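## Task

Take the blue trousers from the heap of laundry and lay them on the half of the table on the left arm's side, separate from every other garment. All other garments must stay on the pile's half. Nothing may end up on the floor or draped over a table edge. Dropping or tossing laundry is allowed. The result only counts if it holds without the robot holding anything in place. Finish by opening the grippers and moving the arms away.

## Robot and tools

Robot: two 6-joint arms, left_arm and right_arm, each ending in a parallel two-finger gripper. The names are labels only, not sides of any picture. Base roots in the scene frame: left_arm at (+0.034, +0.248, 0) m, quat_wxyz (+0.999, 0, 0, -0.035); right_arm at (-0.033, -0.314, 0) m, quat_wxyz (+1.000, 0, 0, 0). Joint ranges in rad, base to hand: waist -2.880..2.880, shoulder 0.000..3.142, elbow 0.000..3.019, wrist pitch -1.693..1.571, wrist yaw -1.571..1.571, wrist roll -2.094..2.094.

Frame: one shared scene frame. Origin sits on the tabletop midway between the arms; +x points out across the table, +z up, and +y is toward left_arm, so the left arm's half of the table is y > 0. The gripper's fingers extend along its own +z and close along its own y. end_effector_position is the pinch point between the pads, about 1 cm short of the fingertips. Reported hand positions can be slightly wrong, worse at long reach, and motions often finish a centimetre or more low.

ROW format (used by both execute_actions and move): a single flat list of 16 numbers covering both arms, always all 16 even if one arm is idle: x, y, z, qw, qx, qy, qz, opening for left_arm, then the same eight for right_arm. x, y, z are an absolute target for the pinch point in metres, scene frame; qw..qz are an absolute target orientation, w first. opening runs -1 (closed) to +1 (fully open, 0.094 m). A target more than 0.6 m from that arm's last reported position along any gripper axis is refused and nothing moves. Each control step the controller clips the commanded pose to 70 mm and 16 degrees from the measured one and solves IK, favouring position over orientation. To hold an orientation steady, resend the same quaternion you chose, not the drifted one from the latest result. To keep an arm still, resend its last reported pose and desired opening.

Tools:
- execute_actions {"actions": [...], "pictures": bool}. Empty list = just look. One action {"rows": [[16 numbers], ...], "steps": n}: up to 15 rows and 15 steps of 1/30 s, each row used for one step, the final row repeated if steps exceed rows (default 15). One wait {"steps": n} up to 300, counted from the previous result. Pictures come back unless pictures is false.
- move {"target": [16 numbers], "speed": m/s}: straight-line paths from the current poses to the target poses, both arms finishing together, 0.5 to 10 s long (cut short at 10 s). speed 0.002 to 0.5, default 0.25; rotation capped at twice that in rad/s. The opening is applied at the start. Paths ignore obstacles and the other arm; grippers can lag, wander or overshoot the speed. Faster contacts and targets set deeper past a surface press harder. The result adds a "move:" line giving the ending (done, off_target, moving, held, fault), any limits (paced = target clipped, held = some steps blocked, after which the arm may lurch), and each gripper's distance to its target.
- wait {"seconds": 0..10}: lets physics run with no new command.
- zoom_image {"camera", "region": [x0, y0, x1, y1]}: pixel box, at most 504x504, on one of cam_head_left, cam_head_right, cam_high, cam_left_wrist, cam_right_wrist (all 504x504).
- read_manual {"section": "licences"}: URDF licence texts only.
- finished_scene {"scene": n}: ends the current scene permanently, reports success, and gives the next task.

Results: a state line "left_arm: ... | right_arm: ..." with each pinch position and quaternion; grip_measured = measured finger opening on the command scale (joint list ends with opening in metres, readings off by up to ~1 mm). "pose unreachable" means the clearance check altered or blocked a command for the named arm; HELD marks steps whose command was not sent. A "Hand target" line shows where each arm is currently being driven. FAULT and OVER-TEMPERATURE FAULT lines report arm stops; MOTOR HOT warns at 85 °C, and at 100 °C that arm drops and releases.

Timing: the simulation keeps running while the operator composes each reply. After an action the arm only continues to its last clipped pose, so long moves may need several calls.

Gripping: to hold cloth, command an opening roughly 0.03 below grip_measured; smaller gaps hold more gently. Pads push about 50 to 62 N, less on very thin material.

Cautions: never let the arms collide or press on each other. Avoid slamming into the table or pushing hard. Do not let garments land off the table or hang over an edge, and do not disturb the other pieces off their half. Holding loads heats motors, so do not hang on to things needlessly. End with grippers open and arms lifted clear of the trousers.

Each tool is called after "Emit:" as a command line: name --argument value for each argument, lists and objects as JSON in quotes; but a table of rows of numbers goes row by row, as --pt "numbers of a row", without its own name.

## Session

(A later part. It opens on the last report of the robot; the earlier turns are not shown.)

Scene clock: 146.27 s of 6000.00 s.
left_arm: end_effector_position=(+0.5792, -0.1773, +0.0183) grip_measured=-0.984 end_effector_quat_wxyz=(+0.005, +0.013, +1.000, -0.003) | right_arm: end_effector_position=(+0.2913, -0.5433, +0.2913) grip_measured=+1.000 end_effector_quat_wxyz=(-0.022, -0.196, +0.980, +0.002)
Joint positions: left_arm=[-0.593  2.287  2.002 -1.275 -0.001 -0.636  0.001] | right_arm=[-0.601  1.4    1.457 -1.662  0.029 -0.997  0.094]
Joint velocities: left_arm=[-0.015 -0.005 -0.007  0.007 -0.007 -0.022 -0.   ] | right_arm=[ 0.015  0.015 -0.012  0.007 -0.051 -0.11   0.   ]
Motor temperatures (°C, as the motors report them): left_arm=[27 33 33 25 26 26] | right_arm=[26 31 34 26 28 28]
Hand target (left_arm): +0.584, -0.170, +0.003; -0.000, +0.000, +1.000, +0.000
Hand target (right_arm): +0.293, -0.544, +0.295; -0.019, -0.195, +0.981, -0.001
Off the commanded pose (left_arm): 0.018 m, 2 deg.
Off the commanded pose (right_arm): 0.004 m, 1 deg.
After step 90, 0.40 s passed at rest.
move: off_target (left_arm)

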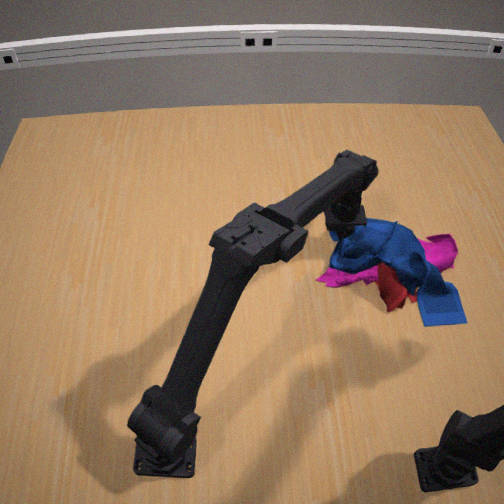

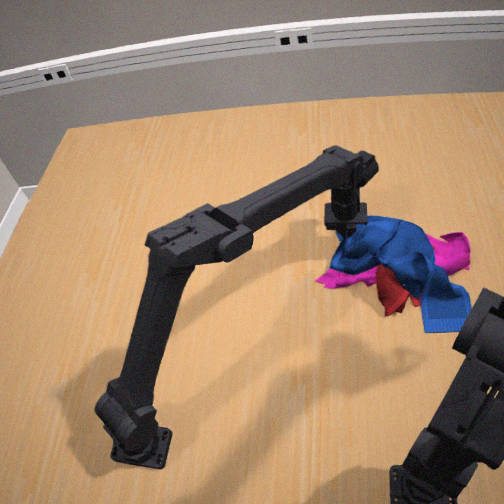

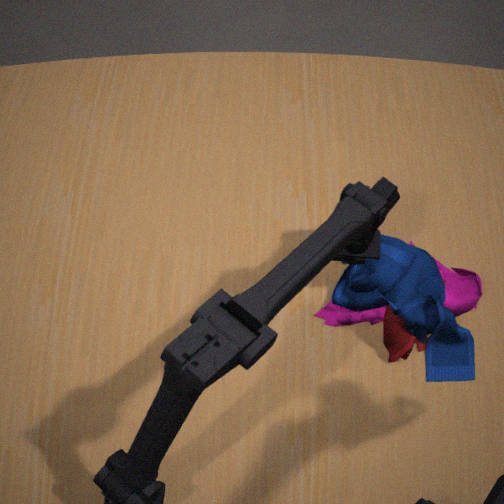

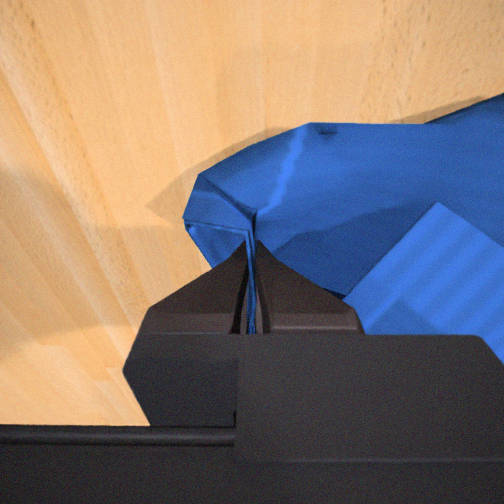

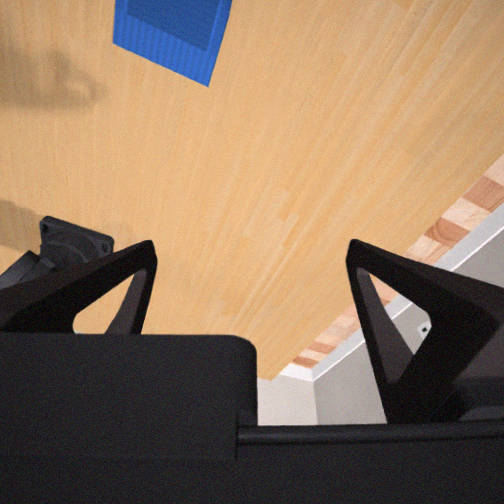

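Grip has cloth (−0.984). Lifting.

Emit:
move --target '[0.56, -0.15, 0.19, 0, 0, 1, 0, -1, 0.2929, -0.5444, 0.2947, -0.019, -0.195, 0.981, -0.001, 1]' --speed 0.1

Scene clock: 151.77 s of 6000.00 s.
left_arm: end_effector_position=(+0.5455, -0.1510, +0.1571) grip_measured=-0.984 end_effector_quat_wxyz=(-0.025, +0.013, +0.999, +0.019) | right_arm: end_effector_position=(+0.2913, -0.5433, +0.2913) grip_measured=+1.000 end_effector_quat_wxyz=(-0.022, -0.196, +0.980, +0.002)
Joint positions: left_arm=[-0.593  2.135  2.105 -1.603 -0.001 -0.636  0.001] | right_arm=[-0.601  1.4    1.457 -1.662  0.029 -0.997  0.094]
Joint velocities: left_arm=[-0.015  0.005 -0.012 -0.007  0.022  0.066  0.   ] | right_arm=[ 0.005  0.005  0.002  0.007 -0.007  0.007  0.   ]
Motor temperatures (°C, as the motors report them): left_arm=[27 33 33 25 26 26] | right_arm=[26 31 34 26 28 28]
Hand target (left_arm): +0.558, -0.149, +0.190; +0.000, +0.000, +1.000, +0.000
Hand target (right_arm): +0.293, -0.544, +0.295; -0.019, -0.195, +0.981, -0.001
Off the commanded pose (left_arm): 0.036 m, 4 deg.
Off the commanded pose (right_arm): 0.004 m, 1 deg.
After step 90, 0.33 s passed at rest.
move: off_target (left_arm)

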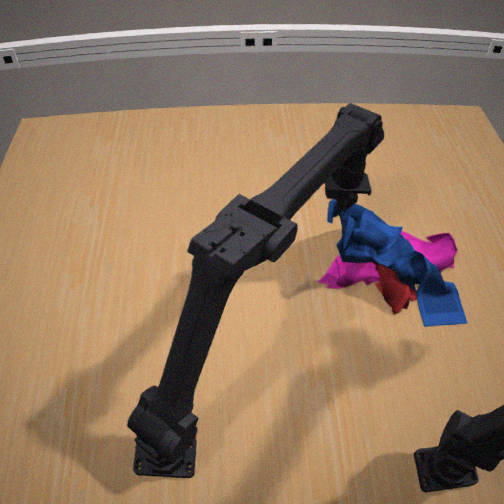

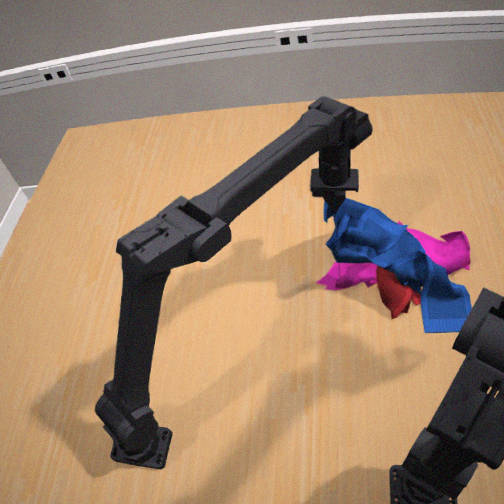

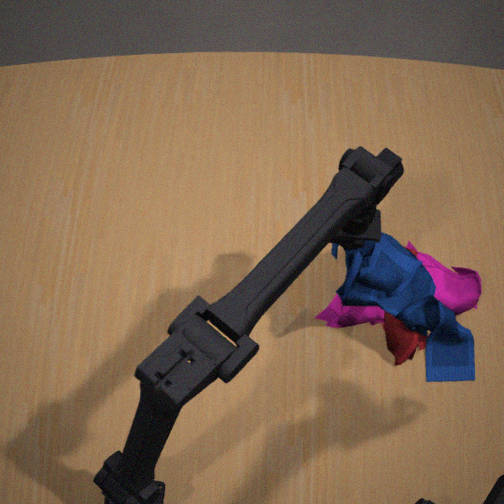

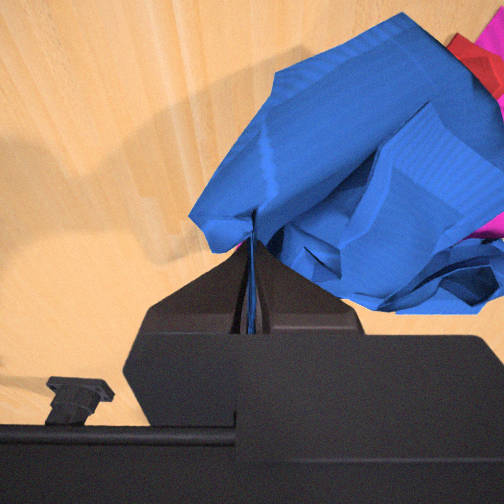

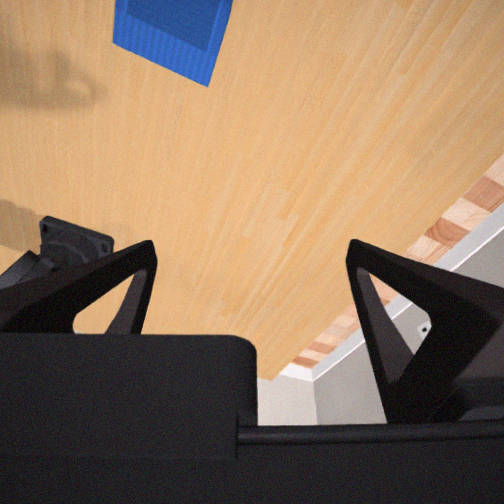

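Emit:
move --target '[0.52, -0.09, 0.33, 0, 0, 1, 0, -1, 0.2929, -0.5444, 0.2947, -0.019, -0.195, 0.981, -0.001, 1]' --speed 0.12

Scene clock: 159.40 s of 6000.00 s.
left_arm: end_effector_position=(+0.5184, -0.1008, +0.3222) grip_measured=-0.984 end_effector_quat_wxyz=(+0.053, -0.001, +0.998, -0.038) | right_arm: end_effector_position=(+0.2908, -0.5430, +0.2905) grip_measured=+1.000 end_effector_quat_wxyz=(-0.023, -0.196, +0.980, +0.003)
Joint positions: left_arm=[-0.554  1.855  2.096 -1.681 -0.001 -0.625  0.001] | right_arm=[-0.601  1.4    1.455 -1.662  0.029 -0.997  0.094]
Joint velocities: left_arm=[-0.015 -0.005  0.007 -0.022  0.095 -0.007 -0.001] | right_arm=[-0.015 -0.005 -0.007 -0.002 -0.007  0.051  0.   ]
Motor temperatures (°C, as the motors report them): left_arm=[27 34 34 25 26 26] | right_arm=[26 31 34 26 28 28]
Hand target (left_arm): +0.519, -0.090, +0.329; +0.054, -0.002, +0.998, -0.039
Hand target (right_arm): +0.293, -0.544, +0.295; -0.019, -0.195, +0.981, -0.001
Off the commanded pose (left_arm): 0.013 m, 7 deg.
Off the commanded pose (right_arm): 0.005 m, 1 deg.
joint sent to its limit (left arm) — the command would take joint 4 (wrist pitch) past its lower limit, so that joint was sent only as far as its limit.
move: off_target (left_arm)

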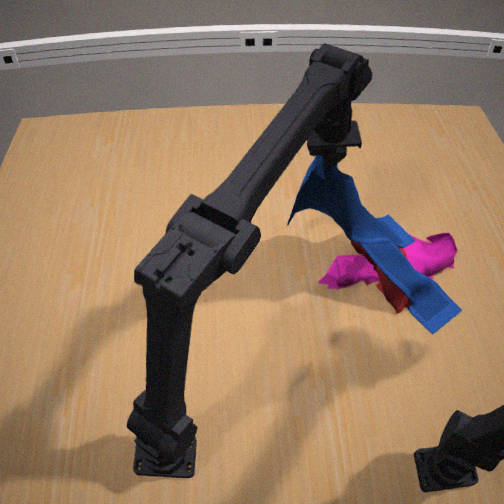

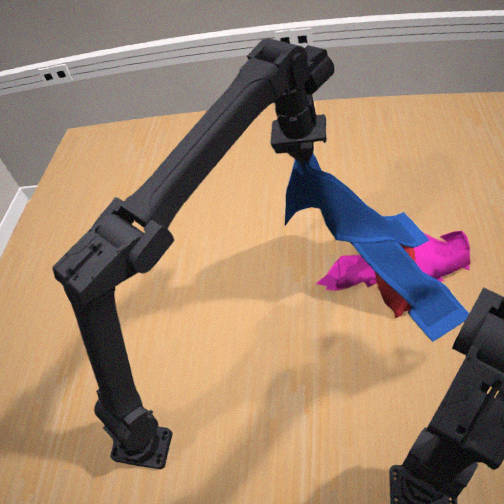

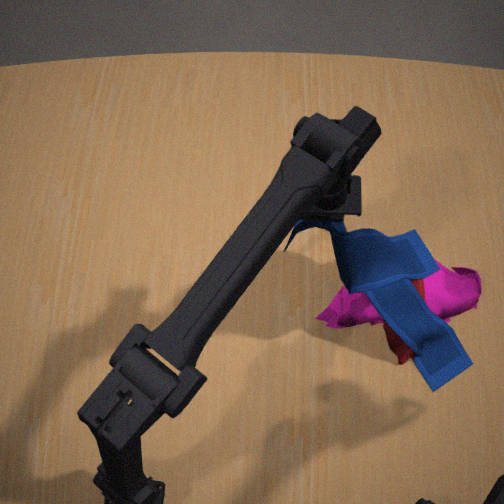

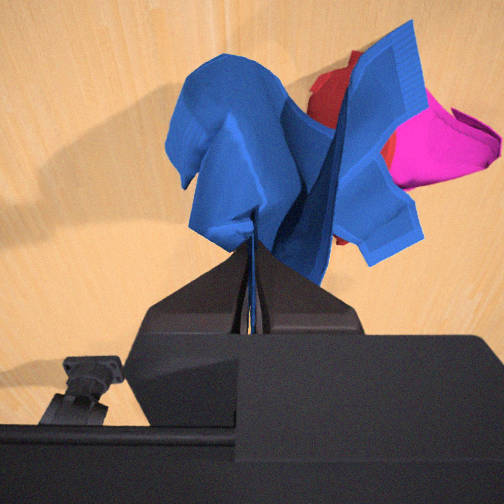

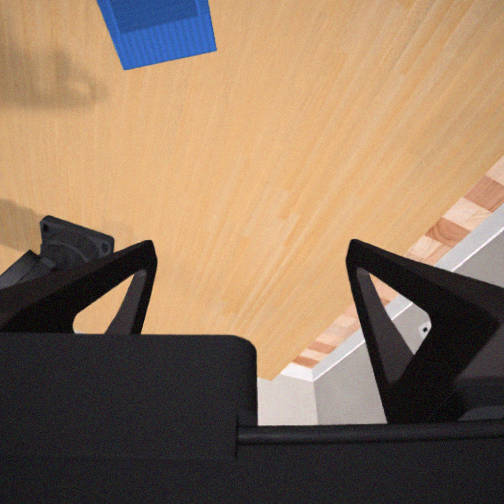

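Emit:
move --target '[0.5, -0.1, 0.56, 0.365, 0.278, 0.881, -0.115, -1, 0.2908, -0.543, 0.2905, -0.023, -0.196, 0.98, 0.003, 1]' --speed 0.12

Scene clock: 174.90 s of 6000.00 s.
left_arm: end_effector_position=(+0.5085, -0.0979, +0.5173) grip_measured=-0.984 end_effector_quat_wxyz=(+0.323, +0.267, +0.902, -0.103) | right_arm: end_effector_position=(+0.2902, -0.5426, +0.2892) grip_measured=+1.000 end_effector_quat_wxyz=(-0.024, -0.196, +0.980, +0.004)
Joint positions: left_arm=[-0.567  1.609  2.161 -1.43  -0.025 -0.051  0.001] | right_arm=[-0.601  1.4    1.451 -1.662  0.029 -0.997  0.094]
Joint velocities: left_arm=[-0.015  0.005 -0.002  0.002 -0.037  0.051 -0.001] | right_arm=[ 0.005 -0.005 -0.012  0.007  0.007 -0.066  0.   ]
Motor temperatures (°C, as the motors report them): left_arm=[27 33 34 25 26 26] | right_arm=[26 31 34 26 28 28]
Hand target (left_arm): +0.499, -0.099, +0.559; +0.364, +0.274, +0.882, -0.119
Hand target (right_arm): +0.291, -0.543, +0.290; -0.023, -0.196, +0.980, +0.003
Off the commanded pose (left_arm): 0.044 m, 6 deg.
Off the commanded pose (right_arm): 0.002 m, 0 deg.
move: off_target (left_arm)

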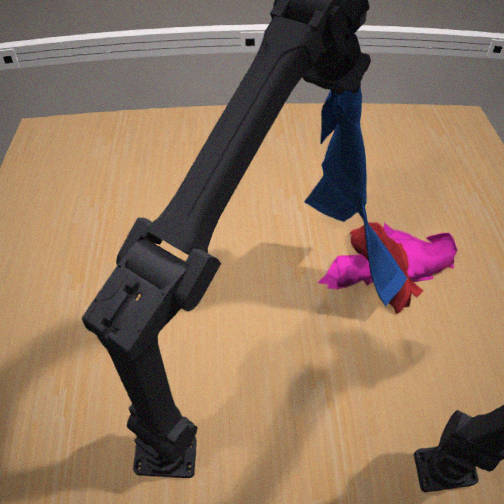

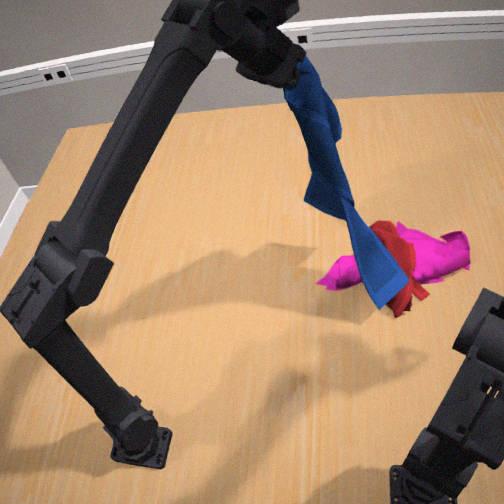

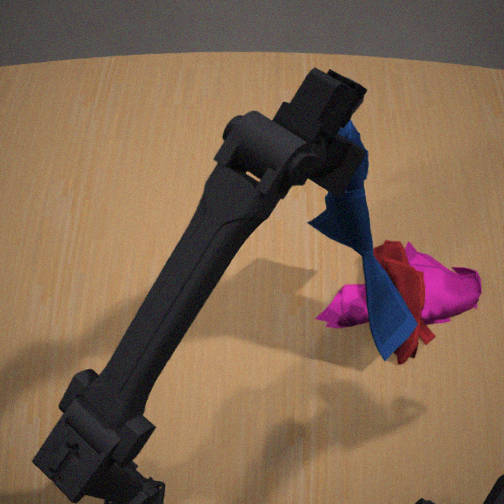

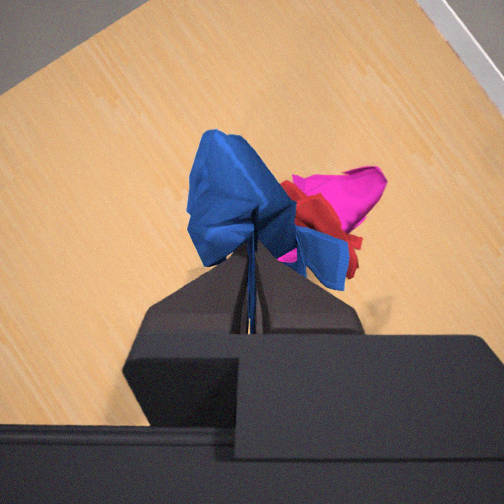

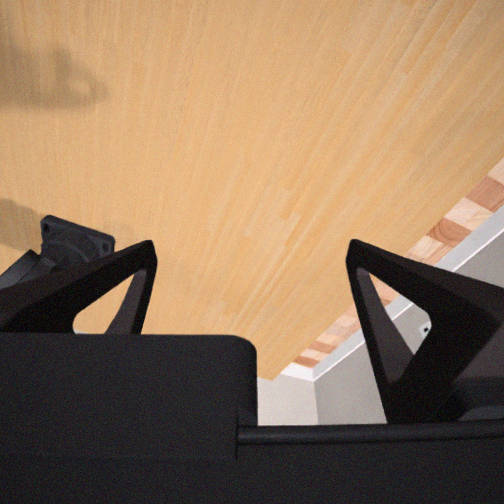

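Emit:
move --target '[0.52, 0.32, 0.58, 0.383, 0, 0.924, 0, -1, 0.2902, -0.5426, 0.2892, -0.024, -0.196, 0.98, 0.004, 1]' --speed 0.2

Scene clock: 181.33 s of 6000.00 s.
left_arm: end_effector_position=(+0.5110, +0.3184, +0.5607) grip_measured=-0.984 end_effector_quat_wxyz=(+0.366, -0.007, +0.931, -0.005) | right_arm: end_effector_position=(+0.2896, -0.5421, +0.2879) grip_measured=+1.000 end_effector_quat_wxyz=(-0.025, -0.196, +0.980, +0.005)
Joint positions: left_arm=[ 0.267  1.36   1.995 -1.467  0.138  0.129  0.001] | right_arm=[-0.601  1.4    1.448 -1.662  0.029 -0.997  0.094]
Joint velocities: left_arm=[ 0.005 -0.015 -0.017 -0.017  0.037  0.007  0.001] | right_arm=[-0.005 -0.005  0.002 -0.007  0.007 -0.066  0.   ]
Motor temperatures (°C, as the motors report them): left_arm=[27 33 35 26 26 26] | right_arm=[26 31 34 26 28 28]
Hand target (left_arm): +0.512, +0.320, +0.579; +0.382, -0.000, +0.924, -0.000
Hand target (right_arm): +0.290, -0.543, +0.289; -0.024, -0.196, +0.980, +0.004
Off the commanded pose (left_arm): 0.021 m, 2 deg.
Off the commanded pose (right_arm): 0.002 m, 0 deg.
move: off_target (left_arm)

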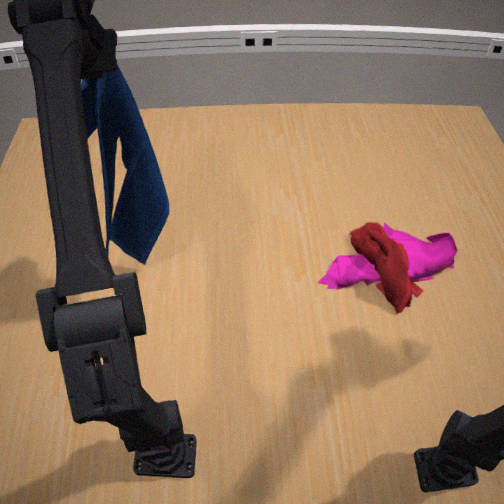

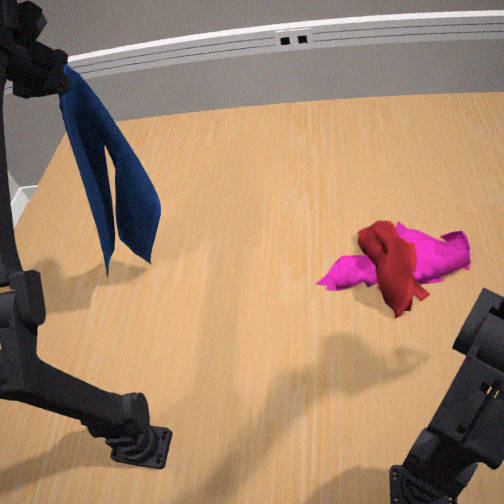

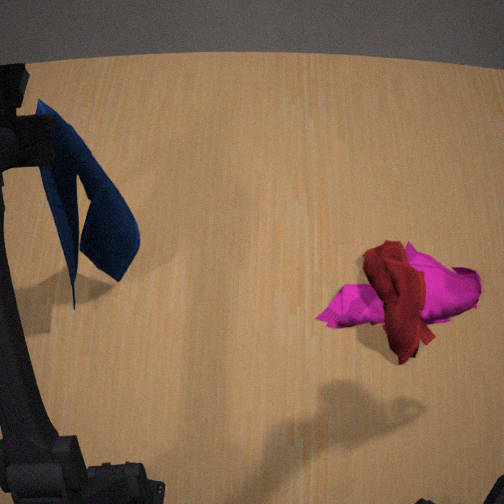

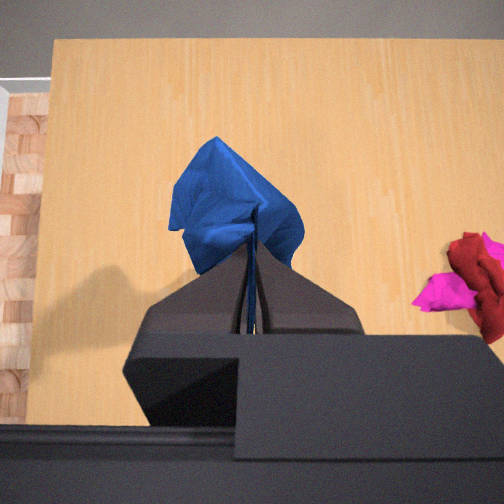

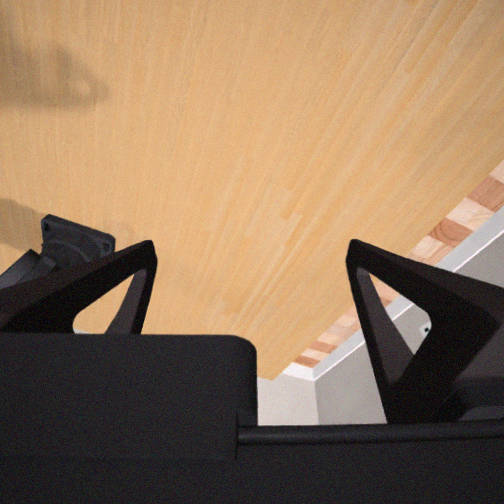

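Emit:
move --target '[0.6, 0.33, 0.08, 0.2, 0, 0.98, 0, -1, 0.2896, -0.5421, 0.2879, -0.025, -0.196, 0.98, 0.005, 1]' --speed 0.25

Emit:
move --target '[0.6, 0.33, 0.09, 0.2, 0, 0.98, 0, 1, 0.2896, -0.5421, 0.2879, -0.025, -0.196, 0.98, 0.005, 1]' --speed 0.2

Emit:
move --target '[0.5, 0.36, 0.33, 0.3, 0, 0.954, 0, 1, 0.2896, -0.5421, 0.2879, -0.025, -0.196, 0.98, 0.005, 1]' --speed 0.3

Scene clock: 209.20 s of 6000.00 s.
left_arm: end_effector_position=(+0.5937, +0.3391, +0.0773) grip_measured=-0.984 end_effector_quat_wxyz=(+0.192, -0.013, +0.981, -0.000) | right_arm: end_effector_position=(+0.2890, -0.5417, +0.2868) grip_measured=+1.000 end_effector_quat_wxyz=(-0.026, -0.196, +0.980, +0.007)
Joint positions: left_arm=[ 0.252  1.716  1.195 -0.668  0.064  0.143  0.001] | right_arm=[-0.601  1.4    1.445 -1.662  0.029 -0.997  0.094]
Joint velocities: left_arm=[-0.005 -0.015 -0.007 -0.002 -0.037 -0.051 -0.   ] | right_arm=[-0.005  0.005  0.007  0.007  0.007 -0.022  0.   ]
Motor temperatures (°C, as the motors report them): left_arm=[27 32 37 26 26 26] | right_arm=[26 31 34 26 28 28]
Hand target (left_arm): +0.598, +0.331, +0.081; +0.200, +0.001, +0.980, +0.003
Hand target (right_arm): +0.290, -0.542, +0.288; -0.025, -0.196, +0.980, +0.005
Off the commanded pose (left_arm): 0.011 m, 2 deg.
Off the commanded pose (right_arm): 0.001 m, 0 deg.
move: off_target (left_arm)

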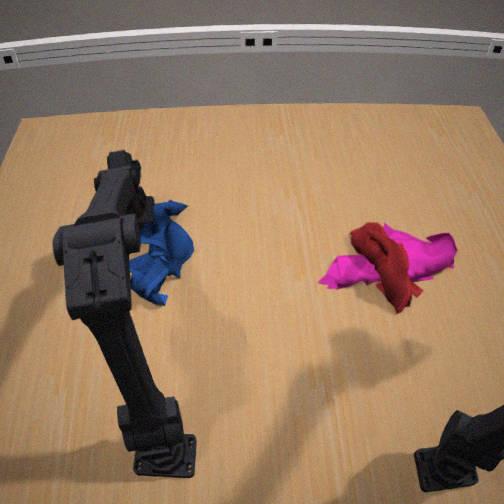

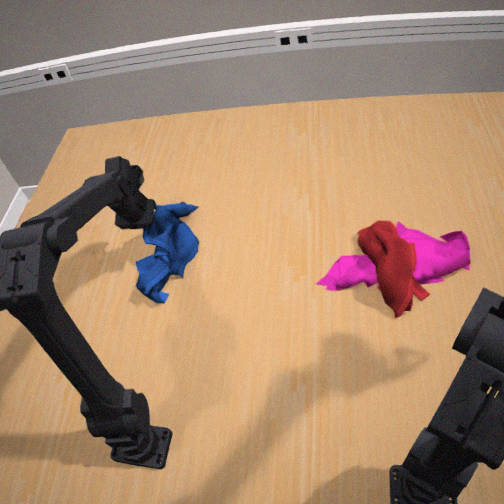

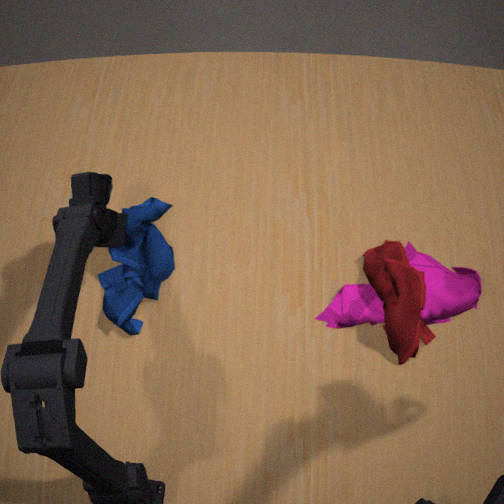

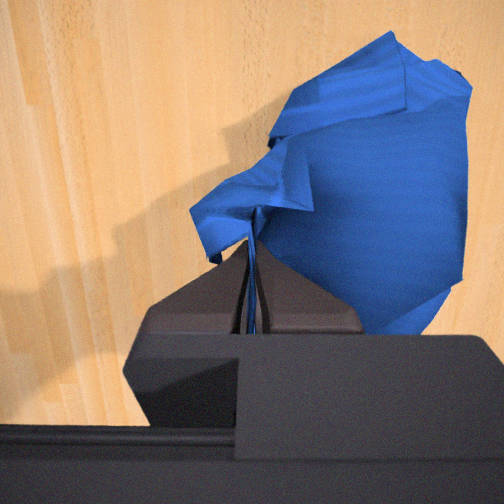

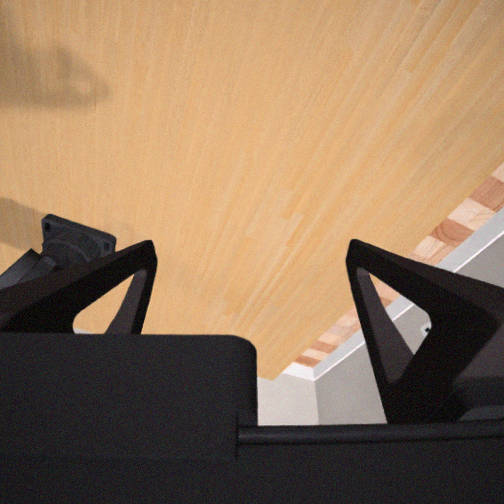

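Scene clock: 209.90 s of 6000.00 s.
left_arm: end_effector_position=(+0.5928, +0.3390, +0.0770) grip_measured=+1.000 end_effector_quat_wxyz=(+0.190, -0.014, +0.982, -0.001) | right_arm: end_effector_position=(+0.2884, -0.5413, +0.2856) grip_measured=+1.000 end_effector_quat_wxyz=(-0.028, -0.196, +0.980, +0.008)
Joint positions: left_arm=[ 0.252  1.716  1.195 -0.672  0.064  0.143  0.094] | right_arm=[-0.601  1.4    1.442 -1.662  0.029 -0.997  0.094]
Joint velocities: left_arm=[ 0.005 -0.005 -0.012 -0.017  0.066 -0.037  0.   ] | right_arm=[-0.005  0.005 -0.007 -0.012 -0.037 -0.037  0.   ]
Motor temperatures (°C, as the motors report them): left_arm=[27 32 37 26 26 26] | right_arm=[26 31 34 26 28 28]
Hand target (left_arm): +0.600, +0.330, +0.090; +0.200, -0.000, +0.980, -0.000
Hand target (right_arm): +0.290, -0.542, +0.288; -0.025, -0.196, +0.980, +0.005
Off the commanded pose (left_arm): 0.017 m, 2 deg.
Off the commanded pose (right_arm): 0.003 m, 0 deg.
move: off_target (left_arm)

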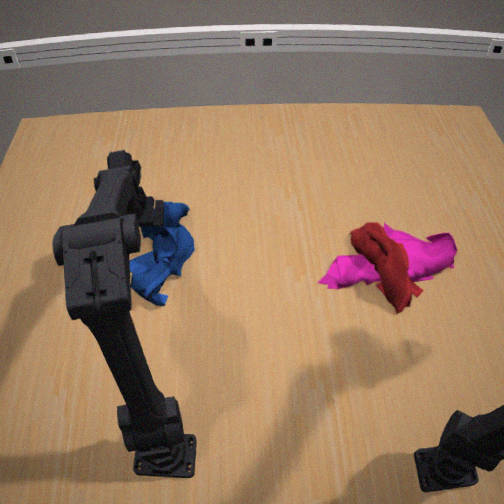

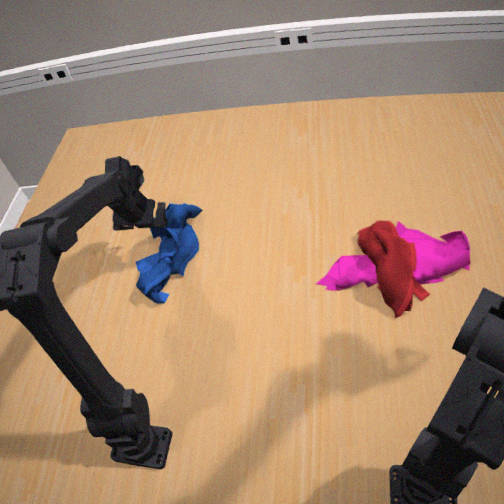

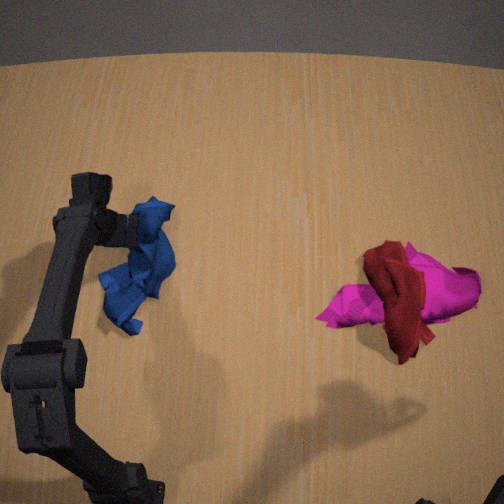

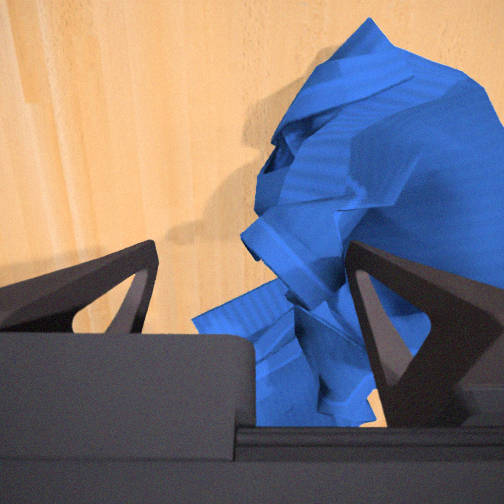

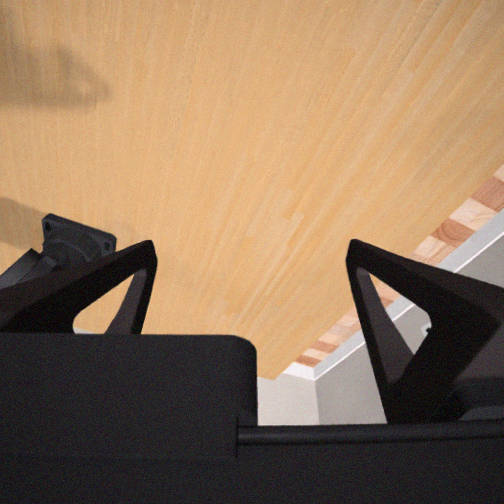

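Scene clock: 211.30 s of 6000.00 s.
left_arm: end_effector_position=(+0.4933, +0.3501, +0.3082) grip_measured=+1.000 end_effector_quat_wxyz=(+0.284, -0.003, +0.959, -0.008) | right_arm: end_effector_position=(+0.2879, -0.5410, +0.2847) grip_measured=+1.000 end_effector_quat_wxyz=(-0.028, -0.196, +0.980, +0.009)
Joint positions: left_arm=[ 0.35   1.23   1.243 -1.03   0.165  0.227  0.094] | right_arm=[-0.601  1.4    1.439 -1.662  0.029 -0.997  0.094]
Joint velocities: left_arm=[-0.005 -0.005 -0.012 -0.007 -0.007  0.022  0.   ] | right_arm=[ 0.005 -0.015  0.002  0.002 -0.037  0.007  0.   ]
Motor temperatures (°C, as the motors report them): left_arm=[27 32 37 26 26 26] | right_arm=[26 31 34 26 28 28]
Hand target (left_arm): +0.500, +0.358, +0.329; +0.300, -0.001, +0.954, -0.001
Hand target (right_arm): +0.290, -0.542, +0.288; -0.025, -0.196, +0.980, +0.005
Off the commanded pose (left_arm): 0.025 m, 2 deg.
Off the commanded pose (right_arm): 0.004 m, 1 deg.
move: off_target (left_arm)

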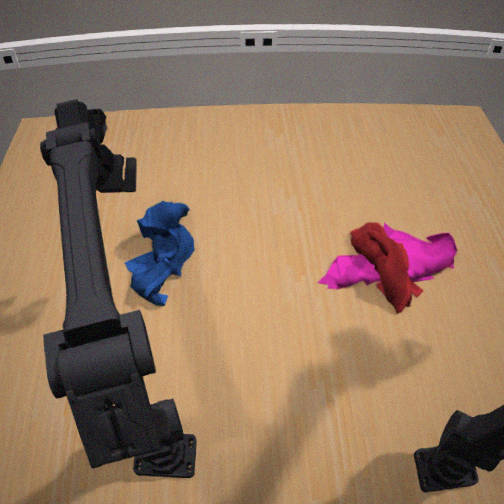

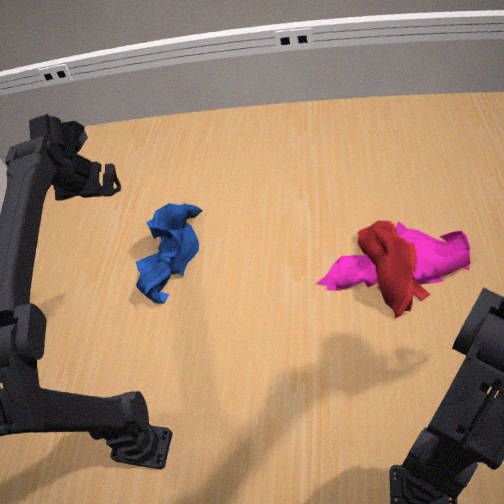

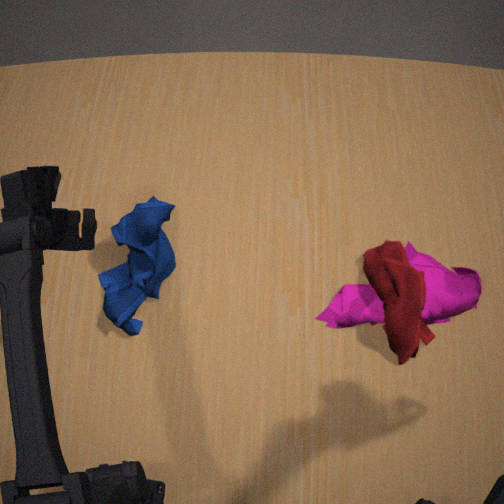

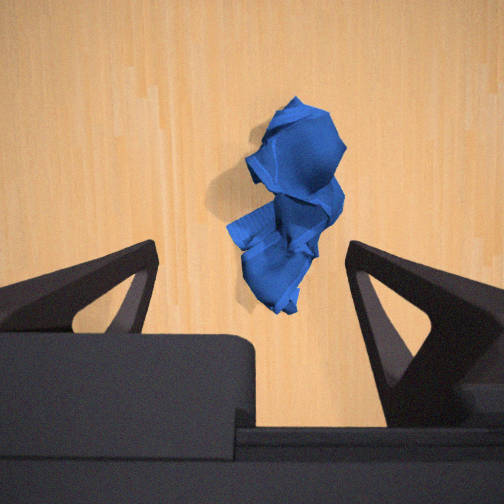

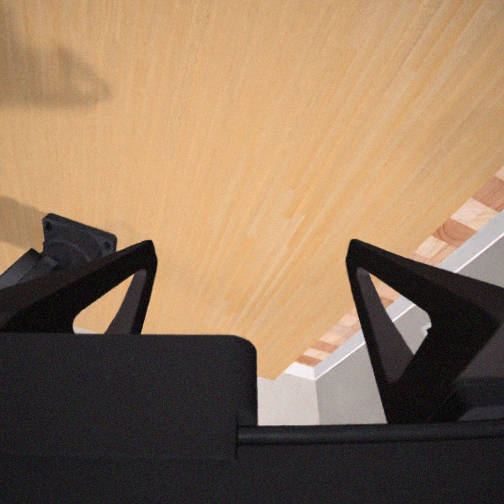

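Emit:
finished_scene --scene 1

The scene is finished: the task was done.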